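# Tilt lidded plate to roll steel ball onto spot

## Task

Tip the plate with the transparent lid so the steel ball rolls and comes to rest on the printed mark. Then set the plate back level, with no other loose item in contact with the plate or with any part that tilts along with it. The result must hold without the robot supporting anything, and at the end both grippers must release and withdraw.

## Robot and tools

ROBOT. Two Kinova Gen3 arms, each with seven revolute joints, a Robotiq 2F-85 two-finger gripper and a wrist camera. The arms are named left_arm and right_arm. The names do not refer to sides of any image. Base (root link) positions in the scene frame: left_arm (+0.002, +0.360, +0.258) m, right_arm (-0.037, -0.199, +0.258) m. Both bases are slightly tilted. Mounting plates under the bases and the metal frame behind them are fixed obstacles. A "too close" warning counts a plate and its side of the frame as part of that arm.

SCENE FRAME. Origin on the table surface midway between the arms. +z is up, +x points out across the table, and left_arm sits on the +y side. Reported hand positions use this frame and can be off from the true ones, more so when an arm is stretched far.

execute_actions. Argument "actions" is a list holding zero or one item. Optional "pictures" (true/false) says whether camera images come back; by default they do.
- Empty list: nothing is sent; returns the current state.
- Item with "rows" (1 to 15 rows) and "steps" (1 to 15, default 15): one row is applied per control step of 1/30 s. If there are fewer rows than steps, the last row repeats.
- Item with only "steps" (1 to 300): a wait. It returns once that many steps have elapsed since the previous result, and your reply time counts toward them.
A refused call moves nothing.

ROW LAYOUT. Every row has exactly 18 numbers covering both arms, even if only one moves. First left_arm's 9: seven joint angles, gripper position, gripper speed. Then right_arm's 9 in the same order. Joint order: waist, shoulder, upper arm roll, elbow, forearm roll, wrist pitch, wrist roll. Joint numbers are absolute target angles in radians, in the same form as the Joint positions line, not offsets. Ranges: waist, upper arm roll, forearm roll and wrist roll -69.115 to 69.115; shoulder -2.250 to 2.250; elbow -2.580 to 2.580; wrist pitch -2.100 to 2.100. The true ends may differ by up to 0.013 rad. A target more than 0.013 rad beyond an end, and farther out than the current angle, gets the call refused. A target past the real end is clipped to it, reported as "joint sent to its limit" (possibly about an earlier action).

GRIPPER NUMBERS, each in [-1, 1]. Position is absolute: +1 fully open (85 mm), 0 about 41 mm, about -0.8 pads touch, -1 closes until blocked. Speed: about 20 mm/s at -1, 85 at 0, 150 at +1. Grip force is not adjustable; a full close gives roughly 190 to 235 N per pad. To hold firmly, send -1 and keep sending it. For a gentle grip, open first, then close to slightly narrower than the object. To release, command a gap wider than the object. To leave a gripper unchanged, repeat its previous two numbers; a 0 is a real command. Fingers that have stopped stay put until the position number changes by 0.01 or more, but they re-close on their own toward the requested position if the object yields or slips.

GRIPPER GEOMETRY. Fingers point along the gripper's +z and close along its y axis. end_effector_position is the point between the pads when closed; fingertips reach about 19 mm past it when closed and 6 mm when open. Closing pushes the fingertips about 13 mm farther from the wrist, so keep clearance above a surface.

MOTION. Joint speed and acceleration are limited and the joints of an arm are synchronized so they start and stop together. Each step, a joint's target is kept within 0.304 rad of its measured angle for the first four joints and 0.266 rad for the last three, and if the targets would shift the gripper more than 70 mm from where it is, all are scaled back. Big moves may be unfinished when the result arrives. Between calls the arms keep heading to the last row sent, until they settle, stall, or a step is HELD.

RESULTS. The state line gives, per arm, end_effector_position (m) and end_effector_quat_wxyz. Joint positions (rad), Joint velocities (rad/s) and joint torques come in one block per arm, in joint order; torques carry offsets and noise. position_measured_pct is about 50 minus 50 times the finger position: 0 fully open; stopping short of the request below about 90 means something is held or blocking; about 90 means the pads met. "joint command not followed": the clearance check altered targets on some steps. HELD marks steps where your row was not (fully) sent.

FAULTS AND CAUTIONS. Load limits: 47.5 N m for the first four joints, 29.9 N m for the last three, including held weight. Hitting one causes a TORQUE FAULT: that arm halts for 10 seconds and drops the rest of the call. Holding loads heats motors: MOTOR HOT warns at 60 °C; at 75 °C an OVER-TEMPERATURE FAULT lets the arm sag. Never let the arms strike or push on each other. Avoid drops, slips, slamming and heavy pushing, and never let anything leave the table. Random tugs on held parts or pushes on loose items may occur. Prefer smooth, economical motions.

zoom_image. Arguments: "camera" (cam_high, cam_low, cam_left_wrist or cam_right_wrist) and "region" [x0, y0, x1, y1] in pixels of that camera's latest image, origin top-left, at most 504 by 504. All images are 672x504.

read_manual. Optional "section", only "licences"; returns licence text, no motion.

finished_scene. Argument "scene": the number of the current scene. The goal must be met and stay met. Replying without any tool call ends everything.

Each tool is called after "Call:" as a command line: name --argument value for each argument, lists and objects as JSON in quotes; but a table of rows of numbers goes row by row, as --pt "numbers of a row", without its own name.

## Session

Call:
execute_actions --actions '[]'

Scene clock: 0.00 s of 4800.00 s.
left_arm: end_effector_position=(+0.3033, +0.5905, +0.2678) position_measured_pct=0.0 end_effector_quat_wxyz=(+0.367, +0.347, +0.805, -0.312) | right_arm: end_effector_position=(+0.5940, +0.4041, +0.2758) position_measured_pct=0.0 end_effector_quat_wxyz=(+0.184, -0.314, +0.868, +0.338)
Joint positions: left_arm=[-1.464  0.972  0.602  1.849  0.24   0.919 -0.601] | right_arm=[-0.508  1.565 -0.228  0.29  -0.207  0.815  1.828]
Joint velocities: left_arm=[-0.     0.    -0.    -0.     0.    -0.001 -0.   ] | right_arm=[-0.     0.001  0.     0.    -0.002  0.     0.   ]
Joint torques (N m, as the joint torque sensors report them, + toward a larger angle): no reading
Motor temperatures (°C, as the motors report them): left_arm=[32 38 30 32 37 43 37] | right_arm=[34 36 29 32 41 40 40]

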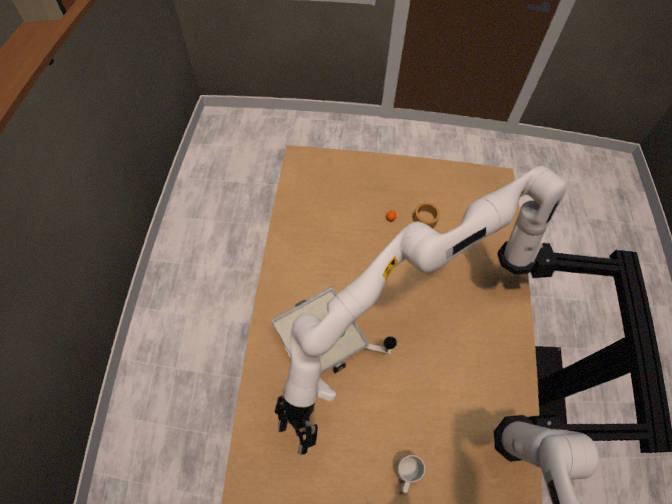

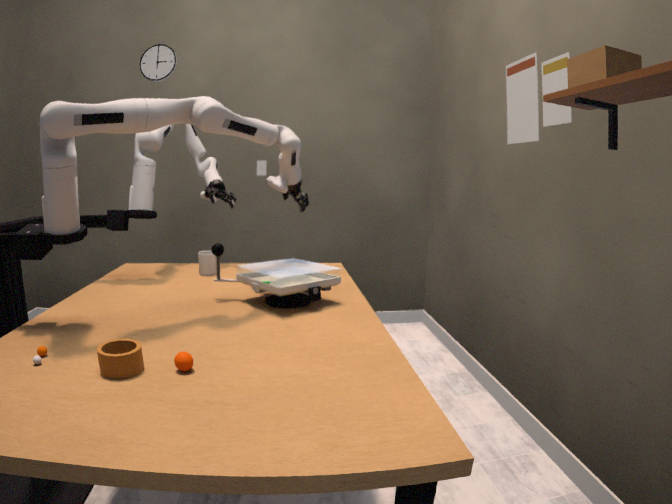

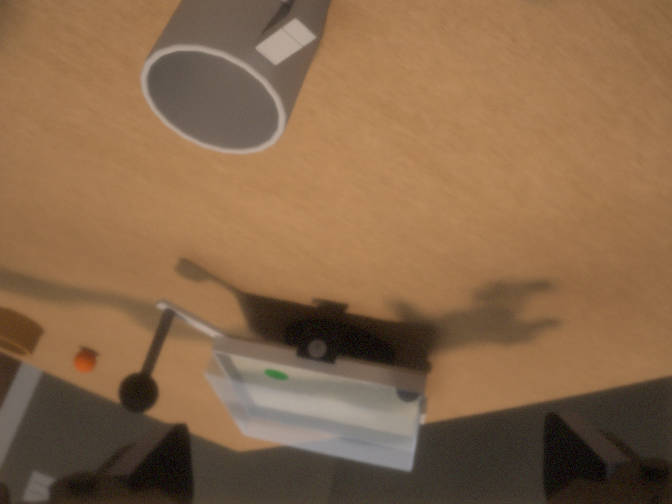

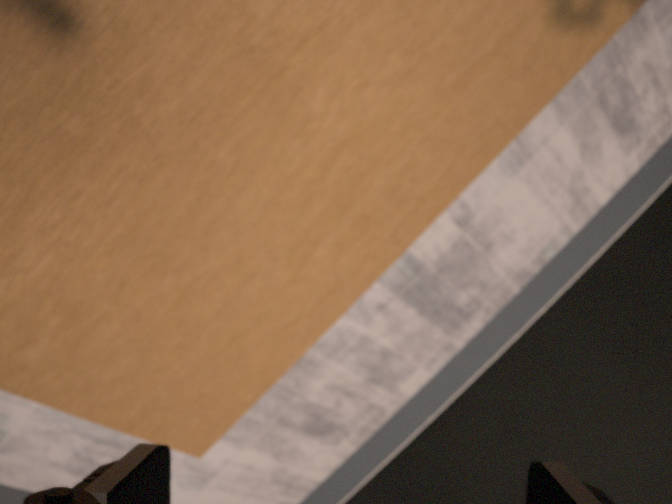

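Call:
execute_actions --actions '[{"rows":[[-1.464,0.972,0.602,1.849,0.24,0.919,-0.601,1,0,-0.5,0.865,0,1.882,0,0.253,4.71,1,0]]}]' --pictures false

Call:
execute_actions --actions '[{"steps":100}]'

Scene clock: 5.20 s of 4800.00 s.
left_arm: end_effector_position=(+0.3032, +0.5906, +0.2677) position_measured_pct=0.0 end_effector_quat_wxyz=(+0.367, +0.347, +0.805, -0.312) | right_arm: end_effector_position=(+0.6934, +0.3325, +0.4075) position_measured_pct=0.0 end_effector_quat_wxyz=(+0.370, -0.448, +0.794, +0.180)
Joint positions: left_arm=[-1.464  0.972  0.602  1.849  0.24   0.919 -0.601] | right_arm=[-0.503  1.264 -0.073  0.591 -0.066  0.555  2.088]
Joint velocities: left_arm=[ 0.  0.  0. -0. -0.  0.  0.] | right_arm=[ 0.01  -0.731  0.209  0.73   0.19  -0.64   0.639]
Joint torques (N m, as the joint torque sensors report them, + toward a larger angle): left_arm=[  1.35 -16.92   6.21   0.52   1.8    2.    -0.35] | right_arm=[ -5.67 -30.19  -1.54  -9.87  -0.31  -1.57   0.01]
Motor temperatures (°C, as the motors report them): left_arm=[32 38 30 32 37 43 37] | right_arm=[34 36 29 32 41 40 40]
Steps of this call (steps 1 to 90: nothing new was sent; then 1.70 s passed at rest; steps 91 to 105: all 15 steps of this action). Readings (joint positions | what the end effector reports):
91: left_arm=[-1.464 0.972 0.602 1.849 0.240 0.919 -0.601] | right_arm=[-0.508 1.563 -0.227 0.292 -0.206 0.814 1.829] | left_arm position_measured_pct=0.0 | right_arm position_measured_pct=0.0
92: left_arm=[-1.464 0.972 0.602 1.849 0.240 0.919 -0.601] | right_arm=[-0.508 1.557 -0.224 0.298 -0.203 0.810 1.833] | left_arm position_measured_pct=0.0 | right_arm position_measured_pct=0.0
94: left_arm=[-1.464 0.972 0.602 1.849 0.240 0.919 -0.601] | right_arm=[-0.508 1.529 -0.204 0.328 -0.185 0.787 1.856] | left_arm position_measured_pct=0.0 | right_arm position_measured_pct=0.0
98: left_arm=[-1.464 0.972 0.602 1.849 0.240 0.919 -0.601] | right_arm=[-0.506 1.433 -0.141 0.422 -0.128 0.703 1.940] | left_arm position_measured_pct=0.0 | right_arm position_measured_pct=0.0
105: the state above

Scene clock: 8.53 s of 4800.00 s.
left_arm: end_effector_position=(+0.3032, +0.5906, +0.2677) position_measured_pct=0.0 end_effector_quat_wxyz=(+0.367, +0.347, +0.805, -0.312) | right_arm: end_effector_position=(+0.3668, +0.0733, +0.2419) position_measured_pct=0.0 end_effector_quat_wxyz=(-0.128, +0.943, +0.300, +0.063)
Joint positions: left_arm=[-1.464  0.972  0.602  1.849  0.24   0.919 -0.601] | right_arm=[-0.5    0.865  0.     1.882  0.     0.253  4.71 ]
Joint velocities: left_arm=[ 0.    -0.001  0.    -0.    -0.     0.    -0.   ] | right_arm=[ 0.    -0.    -0.     0.     0.001 -0.     0.   ]
Joint torques (N m, as the joint torque sensors report them, + toward a larger angle): left_arm=[  1.3  -16.98   6.06   0.48   1.72   1.93  -0.36] | right_arm=[ -3.55 -19.45  -1.36  -4.34   0.02  -0.46   0.13]
Motor temperatures (°C, as the motors report them): left_arm=[32 38 30 32 37 43 37] | right_arm=[34 36 29 32 41 40 40]
Steps of this call (steps 1 to 100: the robot went on to your last target). Readings (joint positions | what the end effector reports):
1: left_arm=[-1.464 0.972 0.602 1.849 0.240 0.919 -0.601] | right_arm=[-0.502 1.239 -0.066 0.615 -0.060 0.533 2.110] | left_arm position_measured_pct=0.0 | right_arm position_measured_pct=0.0
2: left_arm=[-1.464 0.972 0.602 1.849 0.240 0.919 -0.601] | right_arm=[-0.502 1.215 -0.060 0.640 -0.055 0.512 2.131] | left_arm position_measured_pct=0.0 | right_arm position_measured_pct=0.0
4: left_arm=[-1.464 0.972 0.602 1.849 0.240 0.919 -0.601] | right_arm=[-0.501 1.165 -0.050 0.689 -0.045 0.469 2.174] | left_arm position_measured_pct=0.0 | right_arm position_measured_pct=0.0
8: left_arm=[-1.464 0.972 0.602 1.849 0.240 0.919 -0.601] | right_arm=[-0.501 1.061 -0.032 0.800 -0.029 0.392 2.271] | left_arm position_measured_pct=0.0 | right_arm position_measured_pct=0.0
100: the state above

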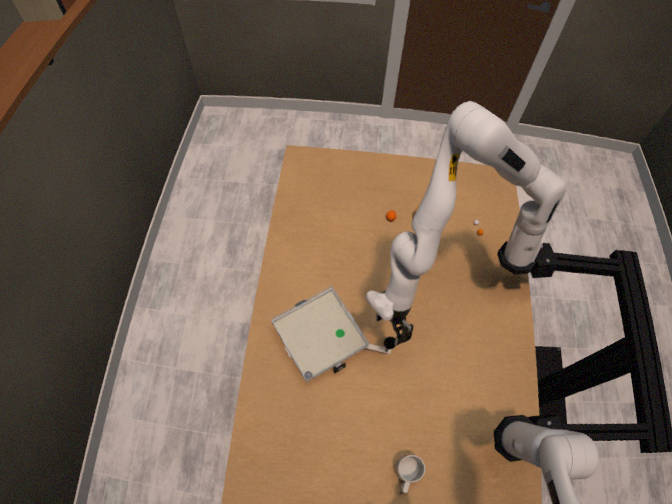

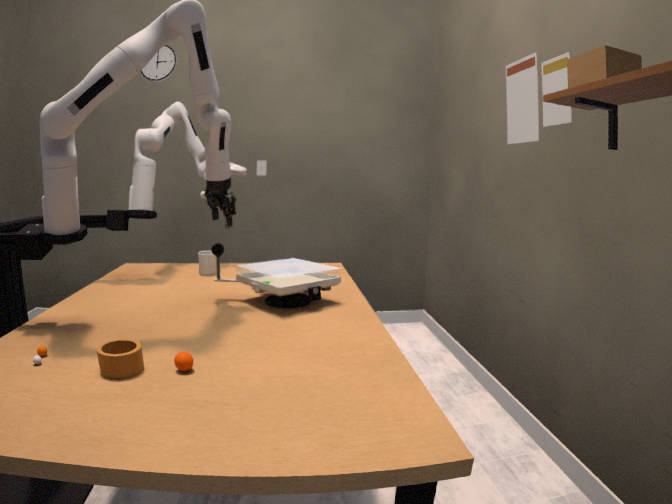

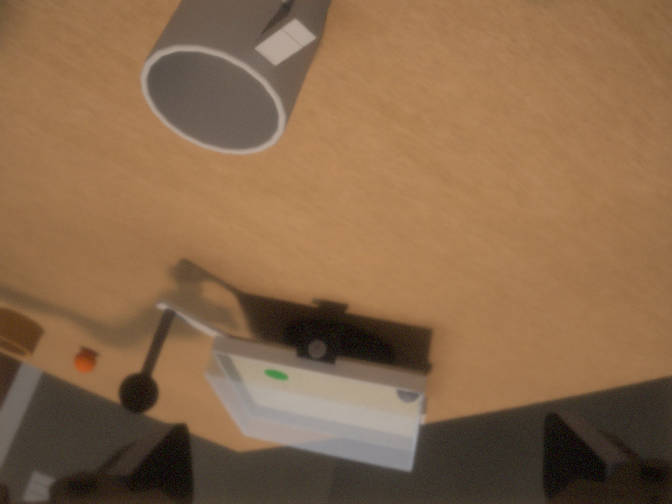

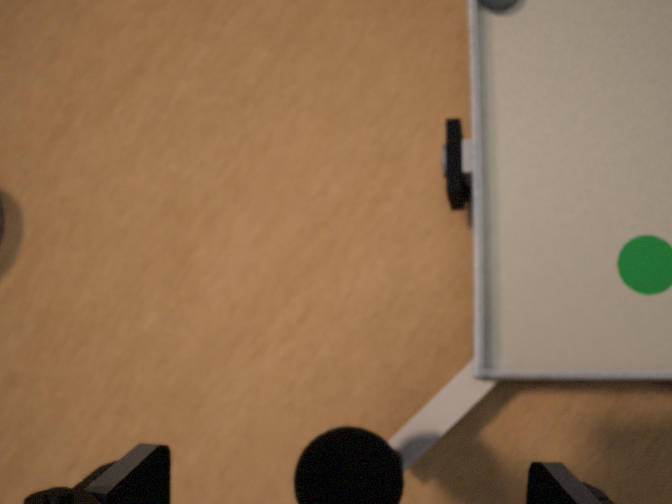

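Call:
execute_actions --actions '[{"rows":[[-1.464,0.972,0.602,1.849,0.24,0.919,-0.601,1,0,-0.505,1.063,0,1.892,0,0.045,4.71,1,0]]}]' --pictures false

Call:
execute_actions --actions '[{"rows":[[-1.464,0.972,0.602,1.849,0.24,0.919,-0.601,1,0,-0.505,1.063,0,1.892,0,0.045,3.91,1,0]]}]' --pictures false

Call:
execute_actions --actions '[{"steps":25}]'

Scene clock: 15.10 s of 4800.00 s.
left_arm: end_effector_position=(+0.3032, +0.5906, +0.2677) position_measured_pct=0.0 end_effector_quat_wxyz=(+0.367, +0.347, +0.805, -0.312) | right_arm: end_effector_position=(+0.3482, +0.0840, +0.1582) position_measured_pct=0.0 end_effector_quat_wxyz=(-0.129, +0.942, +0.302, +0.065)
Joint positions: left_arm=[-1.464  0.972  0.602  1.849  0.24   0.919 -0.601] | right_arm=[-0.505  1.059 -0.     1.892  0.     0.045  4.71 ]
Joint velocities: left_arm=[-0. -0.  0.  0.  0. -0.  0.] | right_arm=[-0.002  0.035  0.001 -0.005 -0.    -0.006  0.001]
Joint torques (N m, as the joint torque sensors report them, + toward a larger angle): left_arm=[  1.44 -16.99   6.21   0.45   1.77   1.93  -0.25] | right_arm=[ -3.52 -20.28  -1.75  -2.95   0.25  -0.29   0.1 ]
Motor temperatures (°C, as the motors report them): left_arm=[32 38 30 32 37 43 37] | right_arm=[34 36 29 32 41 40 40]
Steps of this call (steps 1 to 15: the robot went on to your last target; steps 16 to 90: nothing new was sent; then 3.07 s passed at rest; steps 91 to 105: all 15 steps of this action). Readings (joint positions | what the end effector reports):
91: left_arm=[-1.464 0.972 0.602 1.849 0.240 0.919 -0.601] | right_arm=[-0.500 0.866 0.000 1.882 -0.000 0.252 4.710] | left_arm position_measured_pct=0.0 | right_arm position_measured_pct=0.0
92: left_arm=[-1.464 0.972 0.602 1.849 0.240 0.919 -0.601] | right_arm=[-0.500 0.873 0.000 1.882 0.000 0.246 4.710] | left_arm position_measured_pct=0.0 | right_arm position_measured_pct=0.0
94: left_arm=[-1.464 0.972 0.602 1.849 0.240 0.919 -0.601] | right_arm=[-0.501 0.902 0.000 1.882 0.000 0.218 4.710] | left_arm position_measured_pct=0.0 | right_arm position_measured_pct=0.0
98: left_arm=[-1.464 0.972 0.602 1.849 0.240 0.919 -0.601] | right_arm=[-0.504 1.006 -0.000 1.889 -0.000 0.108 4.710] | left_arm position_measured_pct=0.0 | right_arm position_measured_pct=0.0
105: the state above

Scene clock: 15.60 s of 4800.00 s.
left_arm: end_effector_position=(+0.3032, +0.5906, +0.2677) position_measured_pct=0.0 end_effector_quat_wxyz=(+0.367, +0.347, +0.805, -0.312) | right_arm: end_effector_position=(+0.3469, +0.0836, +0.1565) position_measured_pct=0.0 end_effector_quat_wxyz=(-0.140, +0.988, +0.057, +0.029)
Joint positions: left_arm=[-1.464  0.972  0.602  1.849  0.24   0.919 -0.601] | right_arm=[-0.505  1.063  0.     1.892  0.     0.045  4.204]
Joint velocities: left_arm=[ 0.  0.  0. -0. -0.  0. -0.] | right_arm=[ 0.001  0.001  0.    -0.     0.001  0.    -1.217]
Joint torques (N m, as the joint torque sensors report them, + toward a larger angle): left_arm=[  1.44 -17.03   6.24   0.38   1.72   1.94  -0.28] | right_arm=[ -3.84 -20.06  -1.4   -2.84   0.21  -0.41   0.11]
Motor temperatures (°C, as the motors report them): left_arm=[32 38 30 32 37 43 37] | right_arm=[34 36 29 32 41 40 40]
Steps of this call (steps 1 to 15: all 15 steps of this action). Readings (joint positions | what the end effector reports):
1: left_arm=[-1.464 0.972 0.602 1.849 0.240 0.919 -0.601] | right_arm=[-0.505 1.060 -0.000 1.892 0.000 0.045 4.708] | left_arm position_measured_pct=0.0 | right_arm position_measured_pct=0.0
2: left_arm=[-1.464 0.972 0.602 1.849 0.240 0.919 -0.601] | right_arm=[-0.505 1.061 -0.000 1.892 0.000 0.045 4.699] | left_arm position_measured_pct=0.0 | right_arm position_measured_pct=0.0
4: left_arm=[-1.464 0.972 0.602 1.849 0.240 0.919 -0.601] | right_arm=[-0.505 1.062 -0.000 1.892 0.000 0.045 4.648] | left_arm position_measured_pct=0.0 | right_arm position_measured_pct=0.0
8: left_arm=[-1.464 0.972 0.602 1.849 0.240 0.919 -0.601] | right_arm=[-0.505 1.063 -0.000 1.892 0.000 0.045 4.488] | left_arm position_measured_pct=0.0 | right_arm position_measured_pct=0.0
15: the state above

Scene clock: 16.43 s of 4800.00 s.
left_arm: end_effector_position=(+0.3032, +0.5906, +0.2677) position_measured_pct=0.0 end_effector_quat_wxyz=(+0.367, +0.347, +0.805, -0.312) | right_arm: end_effector_position=(+0.3469, +0.0836, +0.1564) position_measured_pct=0.0 end_effector_quat_wxyz=(-0.143, +0.986, -0.089, +0.008)
Joint positions: left_arm=[-1.464  0.972  0.602  1.849  0.24   0.919 -0.601] | right_arm=[-0.505  1.063  0.     1.892 -0.     0.045  3.91 ]
Joint velocities: left_arm=[-0.    -0.     0.     0.     0.     0.     0.001] | right_arm=[ 0.001 -0.001 -0.     0.    -0.001 -0.001  0.001]
Joint torques (N m, as the joint torque sensors report them, + toward a larger angle): left_arm=[  1.32 -16.88   6.21   0.38   1.74   1.95  -0.35] | right_arm=[ -3.78 -20.25  -1.24  -2.57   0.16  -0.51   0.02]
Motor temperatures (°C, as the motors report them): left_arm=[32 38 30 32 37 43 37] | right_arm=[34 36 29 32 41 40 40]
Steps of this call (steps 1 to 25: the robot went on to your last target). Readings (joint positions | what the end effector reports):
1: left_arm=[-1.464 0.972 0.602 1.849 0.240 0.919 -0.601] | right_arm=[-0.505 1.063 0.000 1.892 -0.000 0.045 4.163] | left_arm position_measured_pct=0.0 | right_arm position_measured_pct=0.0
2: left_arm=[-1.464 0.972 0.602 1.849 0.240 0.919 -0.601] | right_arm=[-0.505 1.063 0.000 1.892 0.000 0.045 4.123] | left_arm position_measured_pct=0.0 | right_arm position_measured_pct=0.0
4: left_arm=[-1.464 0.972 0.602 1.849 0.240 0.919 -0.601] | right_arm=[-0.505 1.063 0.000 1.892 0.000 0.045 4.042] | left_arm position_measured_pct=0.0 | right_arm position_measured_pct=0.0
8: left_arm=[-1.464 0.972 0.602 1.849 0.240 0.919 -0.601] | right_arm=[-0.505 1.063 0.000 1.892 -0.000 0.045 3.920] | left_arm position_measured_pct=0.0 | right_arm position_measured_pct=0.0
25: the state above

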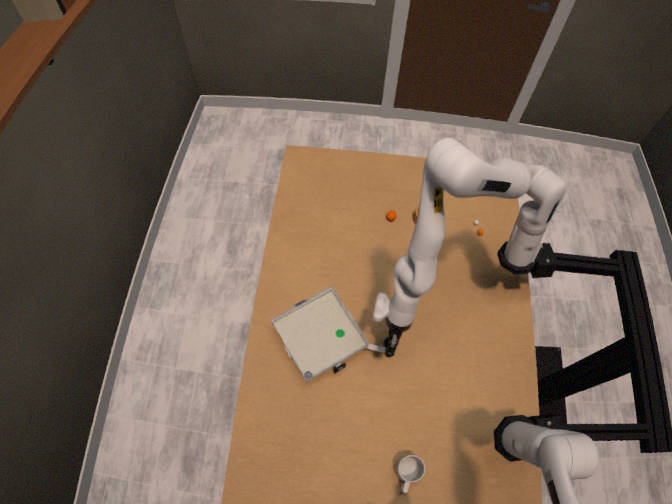

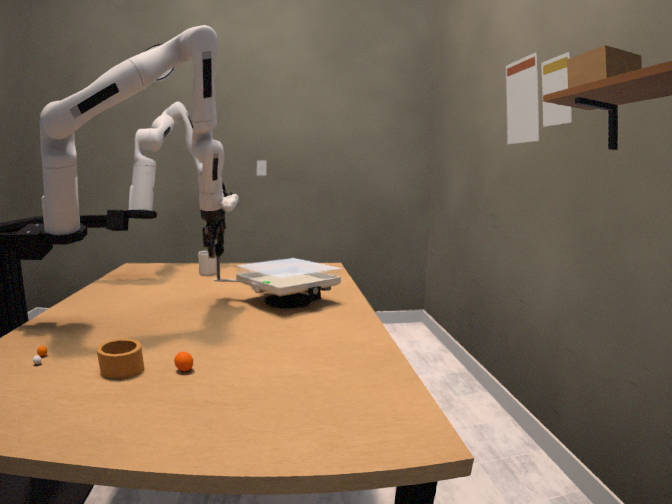

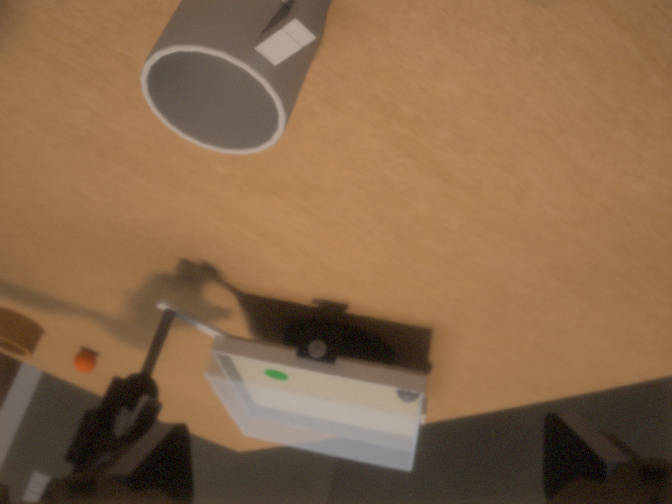

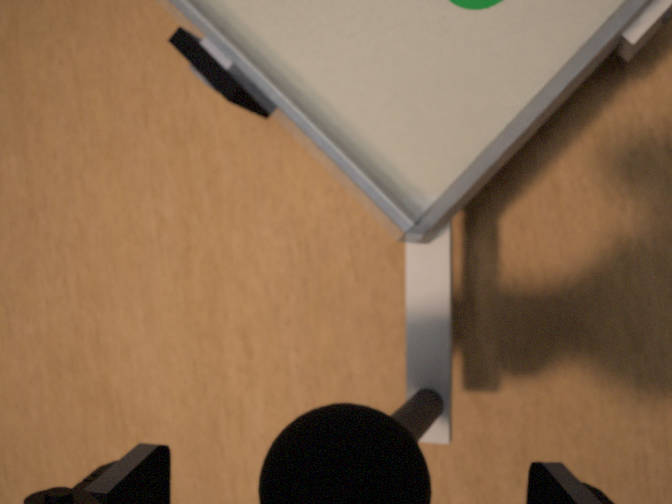

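Call:
execute_actions --actions '[{"rows":[[-1.464,0.972,0.602,1.849,0.24,0.919,-0.601,1,0,-0.505,1.063,0,1.892,0,0.045,3.91,-0.07,-0.5]]}]' --pictures false

Call:
execute_actions --actions '[{"steps":25}]' --pictures false

Call:
execute_actions --actions '[{"rows":[[-1.464,0.972,0.602,1.849,0.24,0.919,-0.601,1,0,-0.5022,1.0616,0,1.892,0,0.0516,3.91,-0.07,-0.5]]}]' --pictures false

Call:
execute_actions --actions '[{"steps":30}]'

Scene clock: 24.53 s of 4800.00 s.
left_arm: end_effector_position=(+0.3032, +0.5906, +0.2677) position_measured_pct=0.0 end_effector_quat_wxyz=(+0.367, +0.347, +0.805, -0.312) | right_arm: end_effector_position=(+0.3469, +0.0836, +0.1564) position_measured_pct=23.0 end_effector_quat_wxyz=(-0.143, +0.986, -0.089, +0.008)
Joint positions: left_arm=[-1.464  0.972  0.602  1.849  0.24   0.919 -0.601] | right_arm=[-0.505  1.063  0.     1.892  0.     0.045  3.91 ]
Joint velocities: left_arm=[-0.  0. -0.  0. -0.  0. -0.] | right_arm=[ 0.001  0.    -0.     0.     0.001 -0.001  0.001]
Joint torques (N m, as the joint torque sensors report them, + toward a larger angle): left_arm=[  1.48 -16.96   6.21   0.52   1.84   1.97  -0.32] | right_arm=[ -3.89 -20.29  -1.52  -2.85   0.41  -0.59  -0.09]
Motor temperatures (°C, as the motors report them): left_arm=[32 38 30 32 37 43 37] | right_arm=[34 36 29 32 41 40 40]
Steps of this call (steps 1 to 15: the robot went on to your last target; steps 16 to 90: nothing new was sent; then 4.60 s passed at rest; steps 91 to 105: all 15 steps of this action). Readings (joint positions | what the end effector reports):
91: left_arm=[-1.464 0.972 0.602 1.849 0.240 0.919 -0.601] | right_arm=[-0.505 1.063 0.000 1.892 0.000 0.045 3.910] | left_arm position_measured_pct=0.0 | right_arm position_measured_pct=0.0
92: left_arm=[-1.464 0.972 0.602 1.849 0.240 0.919 -0.601] | right_arm=[-0.505 1.063 0.000 1.892 -0.000 0.045 3.910] | left_arm position_measured_pct=0.0 | right_arm position_measured_pct=0.4
94: left_arm=[-1.464 0.972 0.602 1.849 0.240 0.919 -0.601] | right_arm=[-0.505 1.063 0.000 1.892 0.000 0.045 3.910] | left_arm position_measured_pct=0.0 | right_arm position_measured_pct=2.8
98: left_arm=[-1.464 0.972 0.602 1.849 0.240 0.919 -0.601] | right_arm=[-0.505 1.063 0.000 1.892 0.000 0.045 3.910] | left_arm position_measured_pct=0.0 | right_arm position_measured_pct=9.9
105: the state above

Scene clock: 25.37 s of 4800.00 s.
left_arm: end_effector_position=(+0.3032, +0.5906, +0.2677) position_measured_pct=0.0 end_effector_quat_wxyz=(+0.367, +0.347, +0.805, -0.312) | right_arm: end_effector_position=(+0.3469, +0.0840, +0.1567) position_measured_pct=52.0 end_effector_quat_wxyz=(-0.143, +0.986, -0.088, +0.008)
Joint positions: left_arm=[-1.464  0.972  0.602  1.849  0.24   0.919 -0.601] | right_arm=[-0.505  1.063 -0.     1.892  0.     0.045  3.91 ]
Joint velocities: left_arm=[ 0.    -0.001 -0.    -0.     0.    -0.001 -0.   ] | right_arm=[-0.001  0.    -0.    -0.     0.    -0.001  0.001]
Joint torques (N m, as the joint torque sensors report them, + toward a larger angle): left_arm=[  1.56 -16.98   6.03   0.53   1.84   1.96  -0.29] | right_arm=[ -3.47 -19.91  -1.33  -2.43   0.11  -0.29   0.  ]
Motor temperatures (°C, as the motors report them): left_arm=[32 38 30 32 37 43 37] | right_arm=[34 36 29 32 41 40 40]
Steps of this call (steps 1 to 15: the robot went on to your last target; steps 16 to 25: nothing new was sent). Readings (joint positions | what the end effector reports):
1: left_arm=[-1.464 0.972 0.602 1.849 0.240 0.919 -0.601] | right_arm=[-0.505 1.063 0.000 1.892 0.000 0.045 3.910] | left_arm position_measured_pct=0.0 | right_arm position_measured_pct=24.6
2: left_arm=[-1.464 0.972 0.602 1.849 0.240 0.919 -0.601] | right_arm=[-0.505 1.063 0.000 1.892 -0.000 0.045 3.910] | left_arm position_measured_pct=0.0 | right_arm position_measured_pct=26.6
4: left_arm=[-1.464 0.972 0.602 1.849 0.240 0.919 -0.601] | right_arm=[-0.505 1.063 -0.000 1.892 0.000 0.045 3.910] | left_arm position_measured_pct=0.0 | right_arm position_measured_pct=30.2
8: left_arm=[-1.464 0.972 0.602 1.849 0.240 0.919 -0.601] | right_arm=[-0.505 1.063 0.000 1.892 -0.000 0.045 3.910] | left_arm position_measured_pct=0.0 | right_arm position_measured_pct=37.7
25: the state above
All arms were judged still, so your last target was given up. Only a new action makes them travel on or press farther. Fingers that are still opening or closing keep moving.

Scene clock: 25.87 s of 4800.00 s.
left_arm: end_effector_position=(+0.3032, +0.5906, +0.2677) position_measured_pct=0.0 end_effector_quat_wxyz=(+0.367, +0.347, +0.805, -0.312) | right_arm: end_effector_position=(+0.3470, +0.0836, +0.1571) position_measured_pct=52.0 end_effector_quat_wxyz=(-0.142, +0.986, -0.089, +0.007)
Joint positions: left_arm=[-1.464  0.972  0.602  1.849  0.24   0.919 -0.601] | right_arm=[-0.503  1.061 -0.001  1.89   0.     0.05   3.91 ]
Joint velocities: left_arm=[-0. -0.  0. -0.  0. -0.  0.] | right_arm=[-0.    -0.002 -0.     0.    -0.001 -0.001  0.   ]
Joint torques (N m, as the joint torque sensors report them, + toward a larger angle): left_arm=[  1.4  -17.03   6.15   0.59   1.71   1.88  -0.32] | right_arm=[ -2.61 -20.05  -0.32  -1.62   0.01   0.21   0.  ]
Motor temperatures (°C, as the motors report them): left_arm=[32 38 30 32 37 43 37] | right_arm=[34 36 29 32 41 40 40]
Steps of this call (steps 1 to 15: all 15 steps of this action). Readings (joint positions | what the end effector reports):
1: left_arm=[-1.464 0.972 0.602 1.849 0.240 0.919 -0.601] | right_arm=[-0.505 1.062 -0.001 1.892 0.000 0.046 3.910] | left_arm position_measured_pct=0.0 | right_arm position_measured_pct=52.0
2: left_arm=[-1.464 0.972 0.602 1.849 0.240 0.919 -0.601] | right_arm=[-0.504 1.062 -0.001 1.891 0.000 0.047 3.910] | left_arm position_measured_pct=0.0 | right_arm position_measured_pct=52.0
4: left_arm=[-1.464 0.972 0.602 1.849 0.240 0.919 -0.601] | right_arm=[-0.504 1.061 -0.001 1.891 0.000 0.049 3.910] | left_arm position_measured_pct=0.0 | right_arm position_measured_pct=52.0
8: left_arm=[-1.464 0.972 0.602 1.849 0.240 0.919 -0.601] | right_arm=[-0.503 1.061 -0.001 1.890 0.000 0.050 3.910] | left_arm position_measured_pct=0.0 | right_arm position_measured_pct=52.0
15: the state above

Scene clock: 26.87 s of 4800.00 s.
left_arm: end_effector_position=(+0.3032, +0.5906, +0.2677) position_measured_pct=0.0 end_effector_quat_wxyz=(+0.367, +0.347, +0.805, -0.312) | right_arm: end_effector_position=(+0.3470, +0.0836, +0.1571) position_measured_pct=52.0 end_effector_quat_wxyz=(-0.142, +0.986, -0.089, +0.007)
Joint positions: left_arm=[-1.464  0.972  0.602  1.849  0.24   0.919 -0.601] | right_arm=[-0.503  1.061 -0.001  1.89   0.     0.05   3.91 ]
Joint velocities: left_arm=[-0.    -0.001  0.     0.     0.    -0.    -0.   ] | right_arm=[ 0.     0.001 -0.    -0.     0.    -0.     0.001]
Joint torques (N m, as the joint torque sensors report them, + toward a larger angle): left_arm=[  1.32 -17.02   6.27   0.46   1.8    1.99  -0.31] | right_arm=[ -2.66 -19.93  -0.2   -1.28   0.02   0.04  -0.07]
Motor temperatures (°C, as the motors report them): left_arm=[32 38 30 32 37 43 37] | right_arm=[34 36 29 32 41 40 40]
Steps of this call (steps 1 to 15: the robot went on to your last target; steps 16 to 30: nothing new was sent). Readings (joint positions | what the end effector reports):
1: left_arm=[-1.464 0.972 0.602 1.849 0.240 0.919 -0.601] | right_arm=[-0.503 1.061 -0.001 1.890 0.000 0.050 3.910] | left_arm position_measured_pct=0.0 | right_arm position_measured_pct=52.0
2: left_arm=[-1.464 0.972 0.602 1.849 0.240 0.919 -0.601] | right_arm=[-0.503 1.061 -0.001 1.890 0.000 0.050 3.910] | left_arm position_measured_pct=0.0 | right_arm position_measured_pct=52.0
4: left_arm=[-1.464 0.972 0.602 1.849 0.240 0.919 -0.601] | right_arm=[-0.503 1.061 -0.001 1.890 0.000 0.050 3.910] | left_arm position_measured_pct=0.0 | right_arm position_measured_pct=52.0
8: left_arm=[-1.464 0.972 0.602 1.849 0.240 0.919 -0.601] | right_arm=[-0.503 1.061 -0.001 1.890 0.000 0.050 3.910] | left_arm position_measured_pct=0.0 | right_arm position_measured_pct=52.0
30: the state above
All arms were judged still, so your last target was given up. Only a new action makes them travel on or press farther. Fingers that are still opening or closing keep moving.

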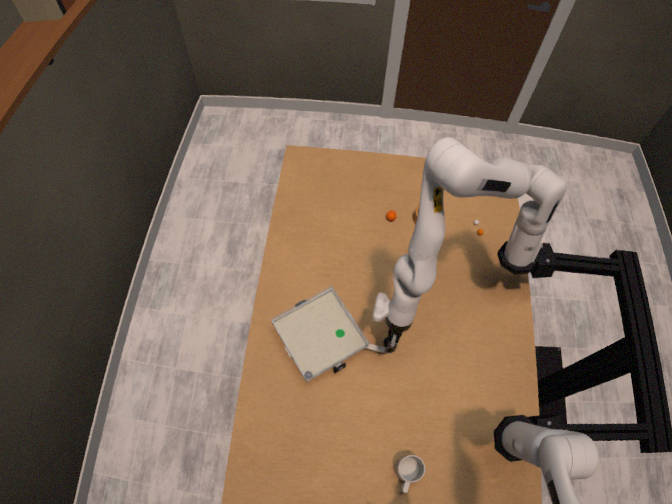

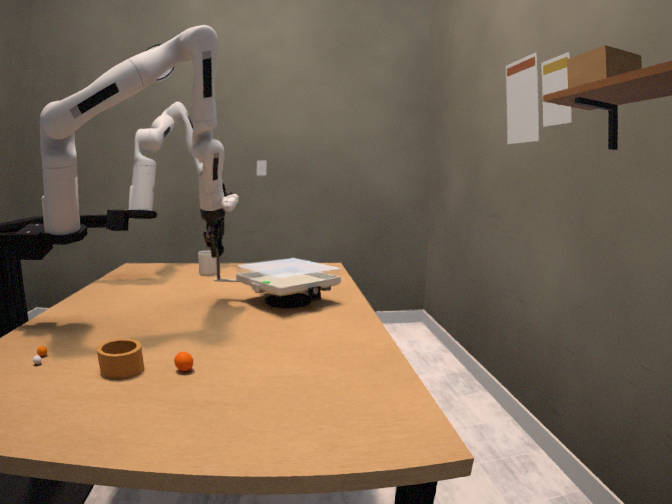

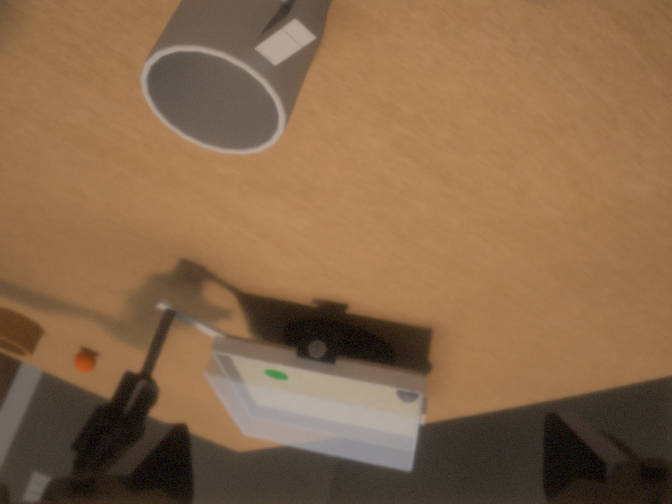

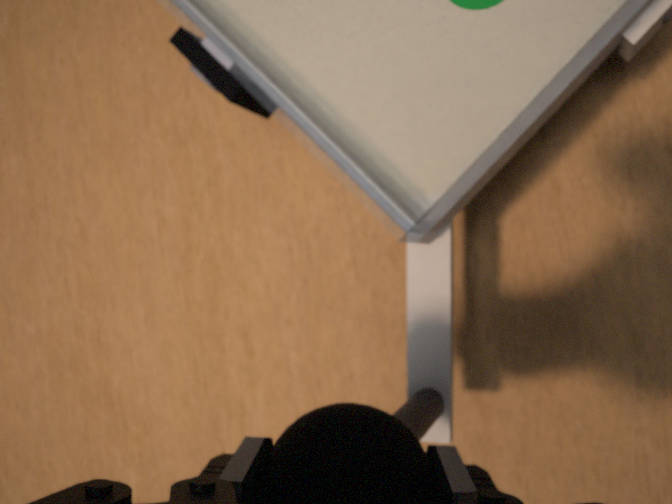

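Call:
execute_actions --actions '[{"rows":[[-1.464,0.972,0.602,1.849,0.24,0.919,-0.601,1,0,-0.5037,1.0618,0,1.9084,0,0.0159,3.9113,-0.07,-0.5]]}]' --pictures false

Call:
execute_actions --actions '[{"steps":30}]'

Call:
execute_actions --actions '[{"rows":[[-1.464,0.972,0.602,1.849,0.24,0.919,-0.601,1,0,-0.5024,1.0606,0,1.9248,0,-0.0132,3.9126,-0.07,-0.5]]}]' --pictures false

Call:
execute_actions --actions '[{"steps":30}]'

Scene clock: 36.43 s of 4800.00 s.
left_arm: end_effector_position=(+0.3032, +0.5906, +0.2677) position_measured_pct=0.0 end_effector_quat_wxyz=(+0.367, +0.347, +0.805, -0.312) | right_arm: end_effector_position=(+0.3468, +0.0834, +0.1567) position_measured_pct=52.0 end_effector_quat_wxyz=(-0.147, +0.985, -0.089, +0.014)
Joint positions: left_arm=[-1.464  0.972  0.602  1.849  0.24   0.919 -0.601] | right_arm=[-0.504  1.062 -0.001  1.908  0.     0.016  3.911]
Joint velocities: left_arm=[-0. -0. -0.  0. -0. -0. -0.] | right_arm=[ 0.001 -0.     0.     0.     0.001  0.002  0.001]
Joint torques (N m, as the joint torque sensors report them, + toward a larger angle): left_arm=[  1.48 -16.93   6.22   0.41   1.78   2.11  -0.4 ] | right_arm=[ -3.27 -19.91  -0.7   -2.11   0.25  -0.35  -0.07]
Motor temperatures (°C, as the motors report them): left_arm=[32 38 30 32 37 43 37] | right_arm=[34 36 29 32 41 40 40]
Steps of this call (steps 1 to 90: nothing new was sent; then 6.07 s passed at rest; steps 91 to 105: all 15 steps of this action). Readings (joint positions | what the end effector reports):
91: left_arm=[-1.464 0.972 0.602 1.849 0.240 0.919 -0.601] | right_arm=[-0.504 1.061 -0.001 1.891 0.000 0.048 3.910] | left_arm position_measured_pct=0.0 | right_arm position_measured_pct=52.0
92: left_arm=[-1.464 0.972 0.602 1.849 0.240 0.919 -0.601] | right_arm=[-0.504 1.061 -0.001 1.896 0.000 0.039 3.911] | left_arm position_measured_pct=0.0 | right_arm position_measured_pct=52.0
94: left_arm=[-1.464 0.972 0.602 1.849 0.240 0.919 -0.601] | right_arm=[-0.504 1.062 -0.001 1.904 0.000 0.022 3.911] | left_arm position_measured_pct=0.0 | right_arm position_measured_pct=52.0
98: left_arm=[-1.464 0.972 0.602 1.849 0.240 0.919 -0.601] | right_arm=[-0.504 1.062 -0.001 1.908 0.000 0.016 3.911] | left_arm position_measured_pct=0.0 | right_arm position_measured_pct=52.0
105: the state above

Scene clock: 37.43 s of 4800.00 s.
left_arm: end_effector_position=(+0.3032, +0.5906, +0.2677) position_measured_pct=0.0 end_effector_quat_wxyz=(+0.367, +0.347, +0.805, -0.312) | right_arm: end_effector_position=(+0.3468, +0.0834, +0.1567) position_measured_pct=52.0 end_effector_quat_wxyz=(-0.147, +0.985, -0.089, +0.014)
Joint positions: left_arm=[-1.464  0.972  0.602  1.849  0.24   0.919 -0.601] | right_arm=[-0.504  1.062 -0.001  1.908  0.     0.016  3.911]
Joint velocities: left_arm=[-0.    -0.001 -0.     0.     0.     0.001  0.   ] | right_arm=[-0.001 -0.001 -0.    -0.    -0.002 -0.    -0.   ]
Joint torques (N m, as the joint torque sensors report them, + toward a larger angle): left_arm=[  1.41 -17.07   6.16   0.46   1.78   1.93  -0.35] | right_arm=[ -3.17 -20.03  -0.98  -2.16   0.21  -0.46  -0.1 ]
Motor temperatures (°C, as the motors report them): left_arm=[32 38 30 32 37 43 37] | right_arm=[34 36 29 32 41 40 40]
Steps of this call (steps 1 to 15: the robot went on to your last target; steps 16 to 30: nothing new was sent). Readings (joint positions | what the end effector reports):
1: left_arm=[-1.464 0.972 0.602 1.849 0.240 0.919 -0.601] | right_arm=[-0.504 1.062 -0.001 1.908 0.000 0.016 3.911] | left_arm position_measured_pct=0.0 | right_arm position_measured_pct=52.0
2: left_arm=[-1.464 0.972 0.602 1.849 0.240 0.919 -0.601] | right_arm=[-0.504 1.062 -0.001 1.908 0.000 0.016 3.911] | left_arm position_measured_pct=0.0 | right_arm position_measured_pct=52.0
4: left_arm=[-1.464 0.972 0.602 1.849 0.240 0.919 -0.601] | right_arm=[-0.504 1.062 -0.001 1.908 0.000 0.016 3.911] | left_arm position_measured_pct=0.0 | right_arm position_measured_pct=52.0
8: left_arm=[-1.464 0.972 0.602 1.849 0.240 0.919 -0.601] | right_arm=[-0.504 1.062 -0.001 1.908 0.000 0.016 3.911] | left_arm position_measured_pct=0.0 | right_arm position_measured_pct=52.0
30: the state above
All arms were judged still, so your last target was given up. Only a new action makes them travel on or press farther. Fingers that are still opening or closing keep moving.

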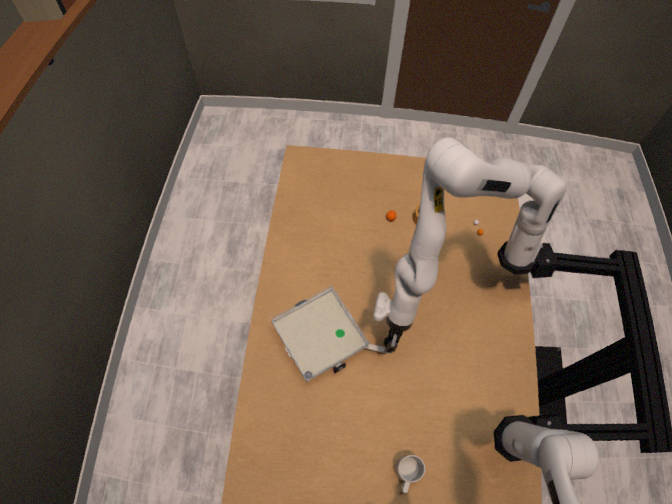

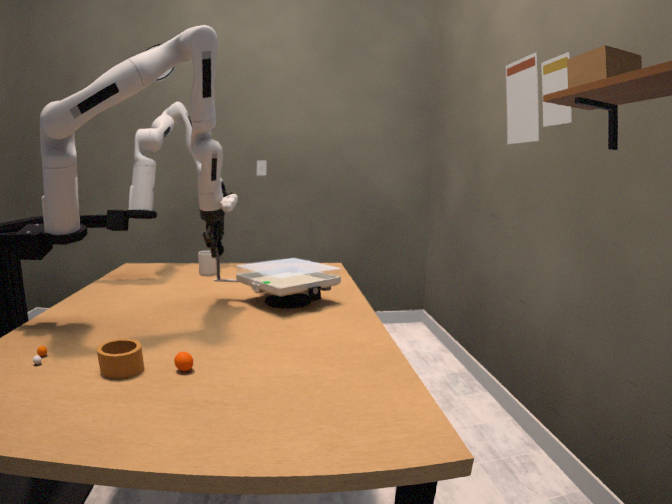

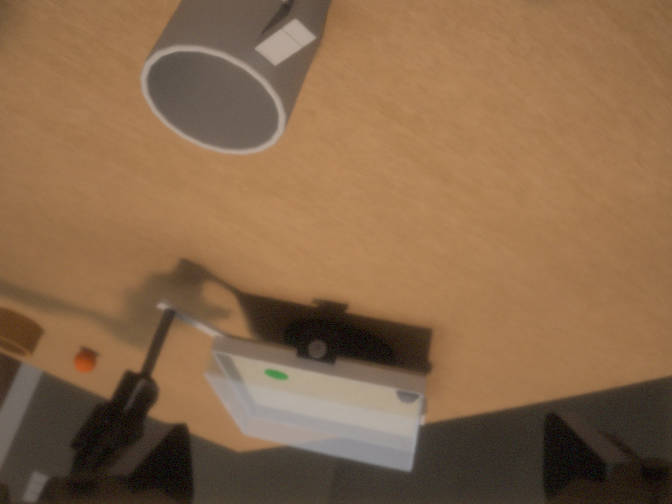

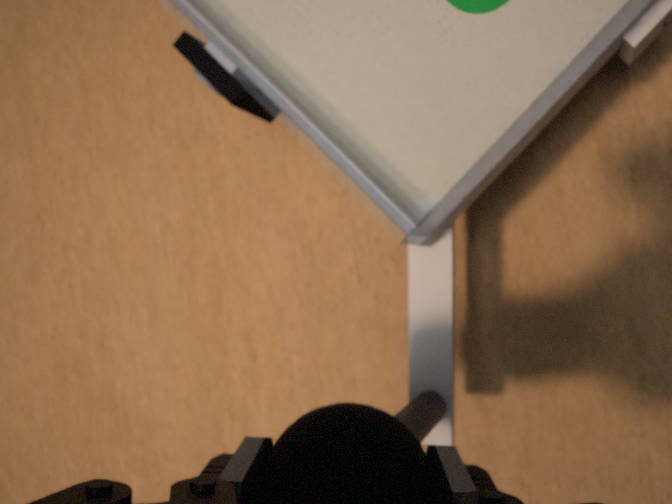

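Scene clock: 37.93 s of 4800.00 s.
left_arm: end_effector_position=(+0.3032, +0.5906, +0.2677) position_measured_pct=0.0 end_effector_quat_wxyz=(+0.367, +0.347, +0.805, -0.312) | right_arm: end_effector_position=(+0.3467, +0.0824, +0.1569) position_measured_pct=52.0 end_effector_quat_wxyz=(-0.152, +0.984, -0.090, +0.019)
Joint positions: left_arm=[-1.464  0.972  0.602  1.849  0.24   0.919 -0.601] | right_arm=[-0.503  1.061 -0.     1.924  0.    -0.014  3.913]
Joint velocities: left_arm=[ 0.     0.001  0.    -0.     0.     0.    -0.   ] | right_arm=[-0.    -0.002 -0.     0.001  0.001  0.     0.001]
Joint torques (N m, as the joint torque sensors report them, + toward a larger angle): left_arm=[  1.55 -17.07   6.1    0.35   1.84   2.06  -0.3 ] | right_arm=[ -3.13 -20.25  -1.    -2.19   0.44  -0.4    0.02]
Motor temperatures (°C, as the motors report them): left_arm=[32 38 30 32 37 43 37] | right_arm=[34 36 29 32 41 40 40]
Steps of this call (steps 1 to 15: all 15 steps of this action). Readings (joint positions | what the end effector reports):
1: left_arm=[-1.464 0.972 0.602 1.849 0.240 0.919 -0.601] | right_arm=[-0.504 1.062 -0.001 1.909 0.000 0.014 3.911] | left_arm position_measured_pct=0.0 | right_arm position_measured_pct=52.0
2: left_arm=[-1.464 0.972 0.602 1.849 0.240 0.919 -0.601] | right_arm=[-0.504 1.061 -0.001 1.913 0.000 0.006 3.912] | left_arm position_measured_pct=0.0 | right_arm position_measured_pct=52.0
4: left_arm=[-1.464 0.972 0.602 1.849 0.240 0.919 -0.601] | right_arm=[-0.503 1.061 -0.000 1.921 0.000 -0.008 3.912] | left_arm position_measured_pct=0.0 | right_arm position_measured_pct=52.0
8: left_arm=[-1.464 0.972 0.602 1.849 0.240 0.919 -0.601] | right_arm=[-0.503 1.061 -0.000 1.924 0.000 -0.013 3.913] | left_arm position_measured_pct=0.0 | right_arm position_measured_pct=52.0
15: the state above

Scene clock: 38.93 s of 4800.00 s.
left_arm: end_effector_position=(+0.3032, +0.5906, +0.2677) position_measured_pct=0.0 end_effector_quat_wxyz=(+0.367, +0.347, +0.805, -0.312) | right_arm: end_effector_position=(+0.3467, +0.0824, +0.1569) position_measured_pct=52.0 end_effector_quat_wxyz=(-0.152, +0.984, -0.090, +0.019)
Joint positions: left_arm=[-1.464  0.972  0.602  1.849  0.24   0.919 -0.601] | right_arm=[-0.503  1.061 -0.     1.924  0.    -0.014  3.913]
Joint velocities: left_arm=[ 0.     0.001  0.    -0.    -0.    -0.     0.   ] | right_arm=[-0.    -0.001 -0.     0.    -0.004 -0.     0.   ]
Joint torques (N m, as the joint torque sensors report them, + toward a larger angle): left_arm=[  1.4  -16.93   6.28   0.46   1.76   2.    -0.29] | right_arm=[ -3.2  -20.06  -0.93  -1.87   0.19  -0.53  -0.01]
Motor temperatures (°C, as the motors report them): left_arm=[32 38 30 32 37 43 37] | right_arm=[34 37 29 32 41 40 40]
Steps of this call (steps 1 to 15: the robot went on to your last target; steps 16 to 30: nothing new was sent). Readings (joint positions | what the end effector reports):
1: left_arm=[-1.464 0.972 0.602 1.849 0.240 0.919 -0.601] | right_arm=[-0.503 1.061 -0.000 1.924 0.000 -0.014 3.913] | left_arm position_measured_pct=0.0 | right_arm position_measured_pct=52.0
2: left_arm=[-1.464 0.972 0.602 1.849 0.240 0.919 -0.601] | right_arm=[-0.503 1.061 -0.000 1.924 0.000 -0.014 3.913] | left_arm position_measured_pct=0.0 | right_arm position_measured_pct=52.0
4: left_arm=[-1.464 0.972 0.602 1.849 0.240 0.919 -0.601] | right_arm=[-0.503 1.061 -0.000 1.924 0.000 -0.014 3.913] | left_arm position_measured_pct=0.0 | right_arm position_measured_pct=52.0
8: left_arm=[-1.464 0.972 0.602 1.849 0.240 0.919 -0.601] | right_arm=[-0.503 1.061 -0.000 1.924 0.000 -0.014 3.913] | left_arm position_measured_pct=0.0 | right_arm position_measured_pct=52.0
30: the state above
All arms were judged still, so your last target was given up. Only a new action makes them travel on or press farther. Fingers that are still opening or closing keep moving.

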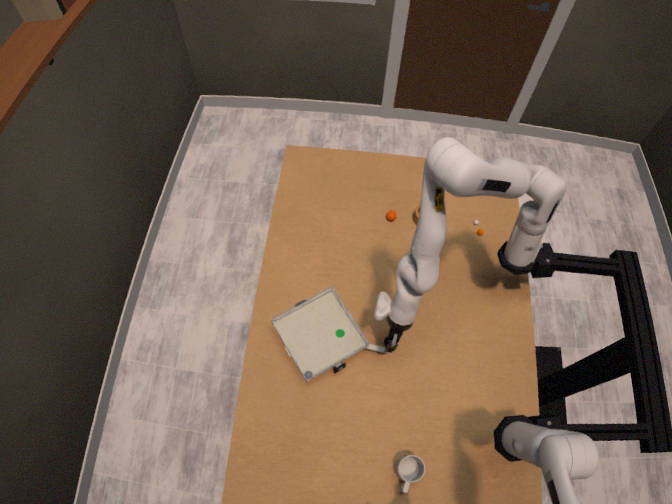

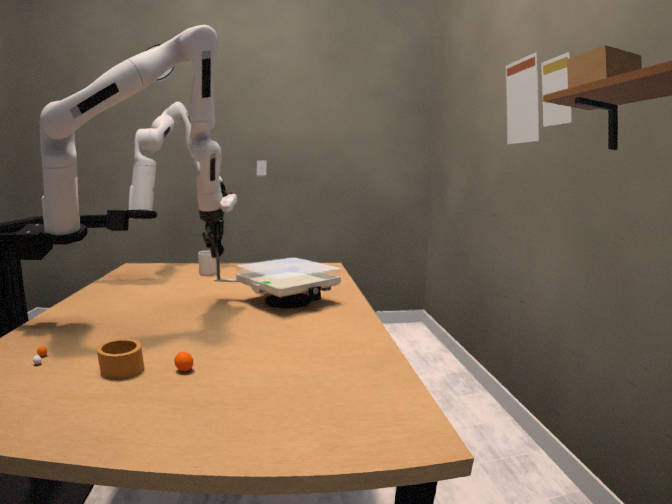

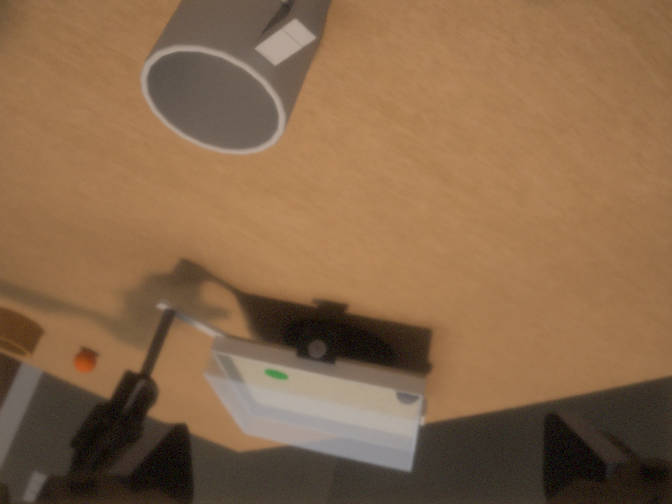

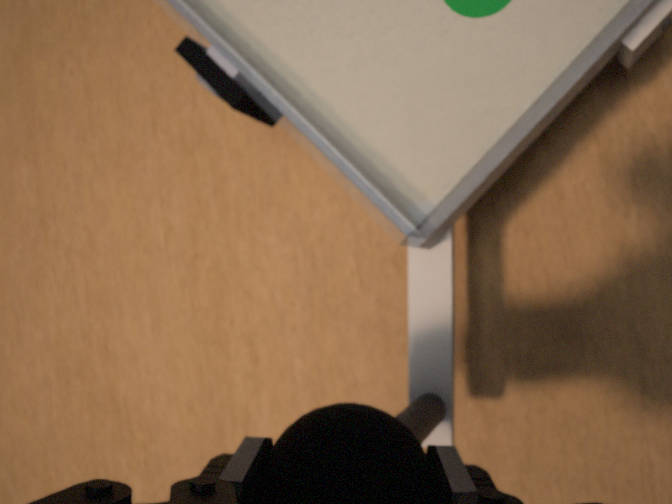

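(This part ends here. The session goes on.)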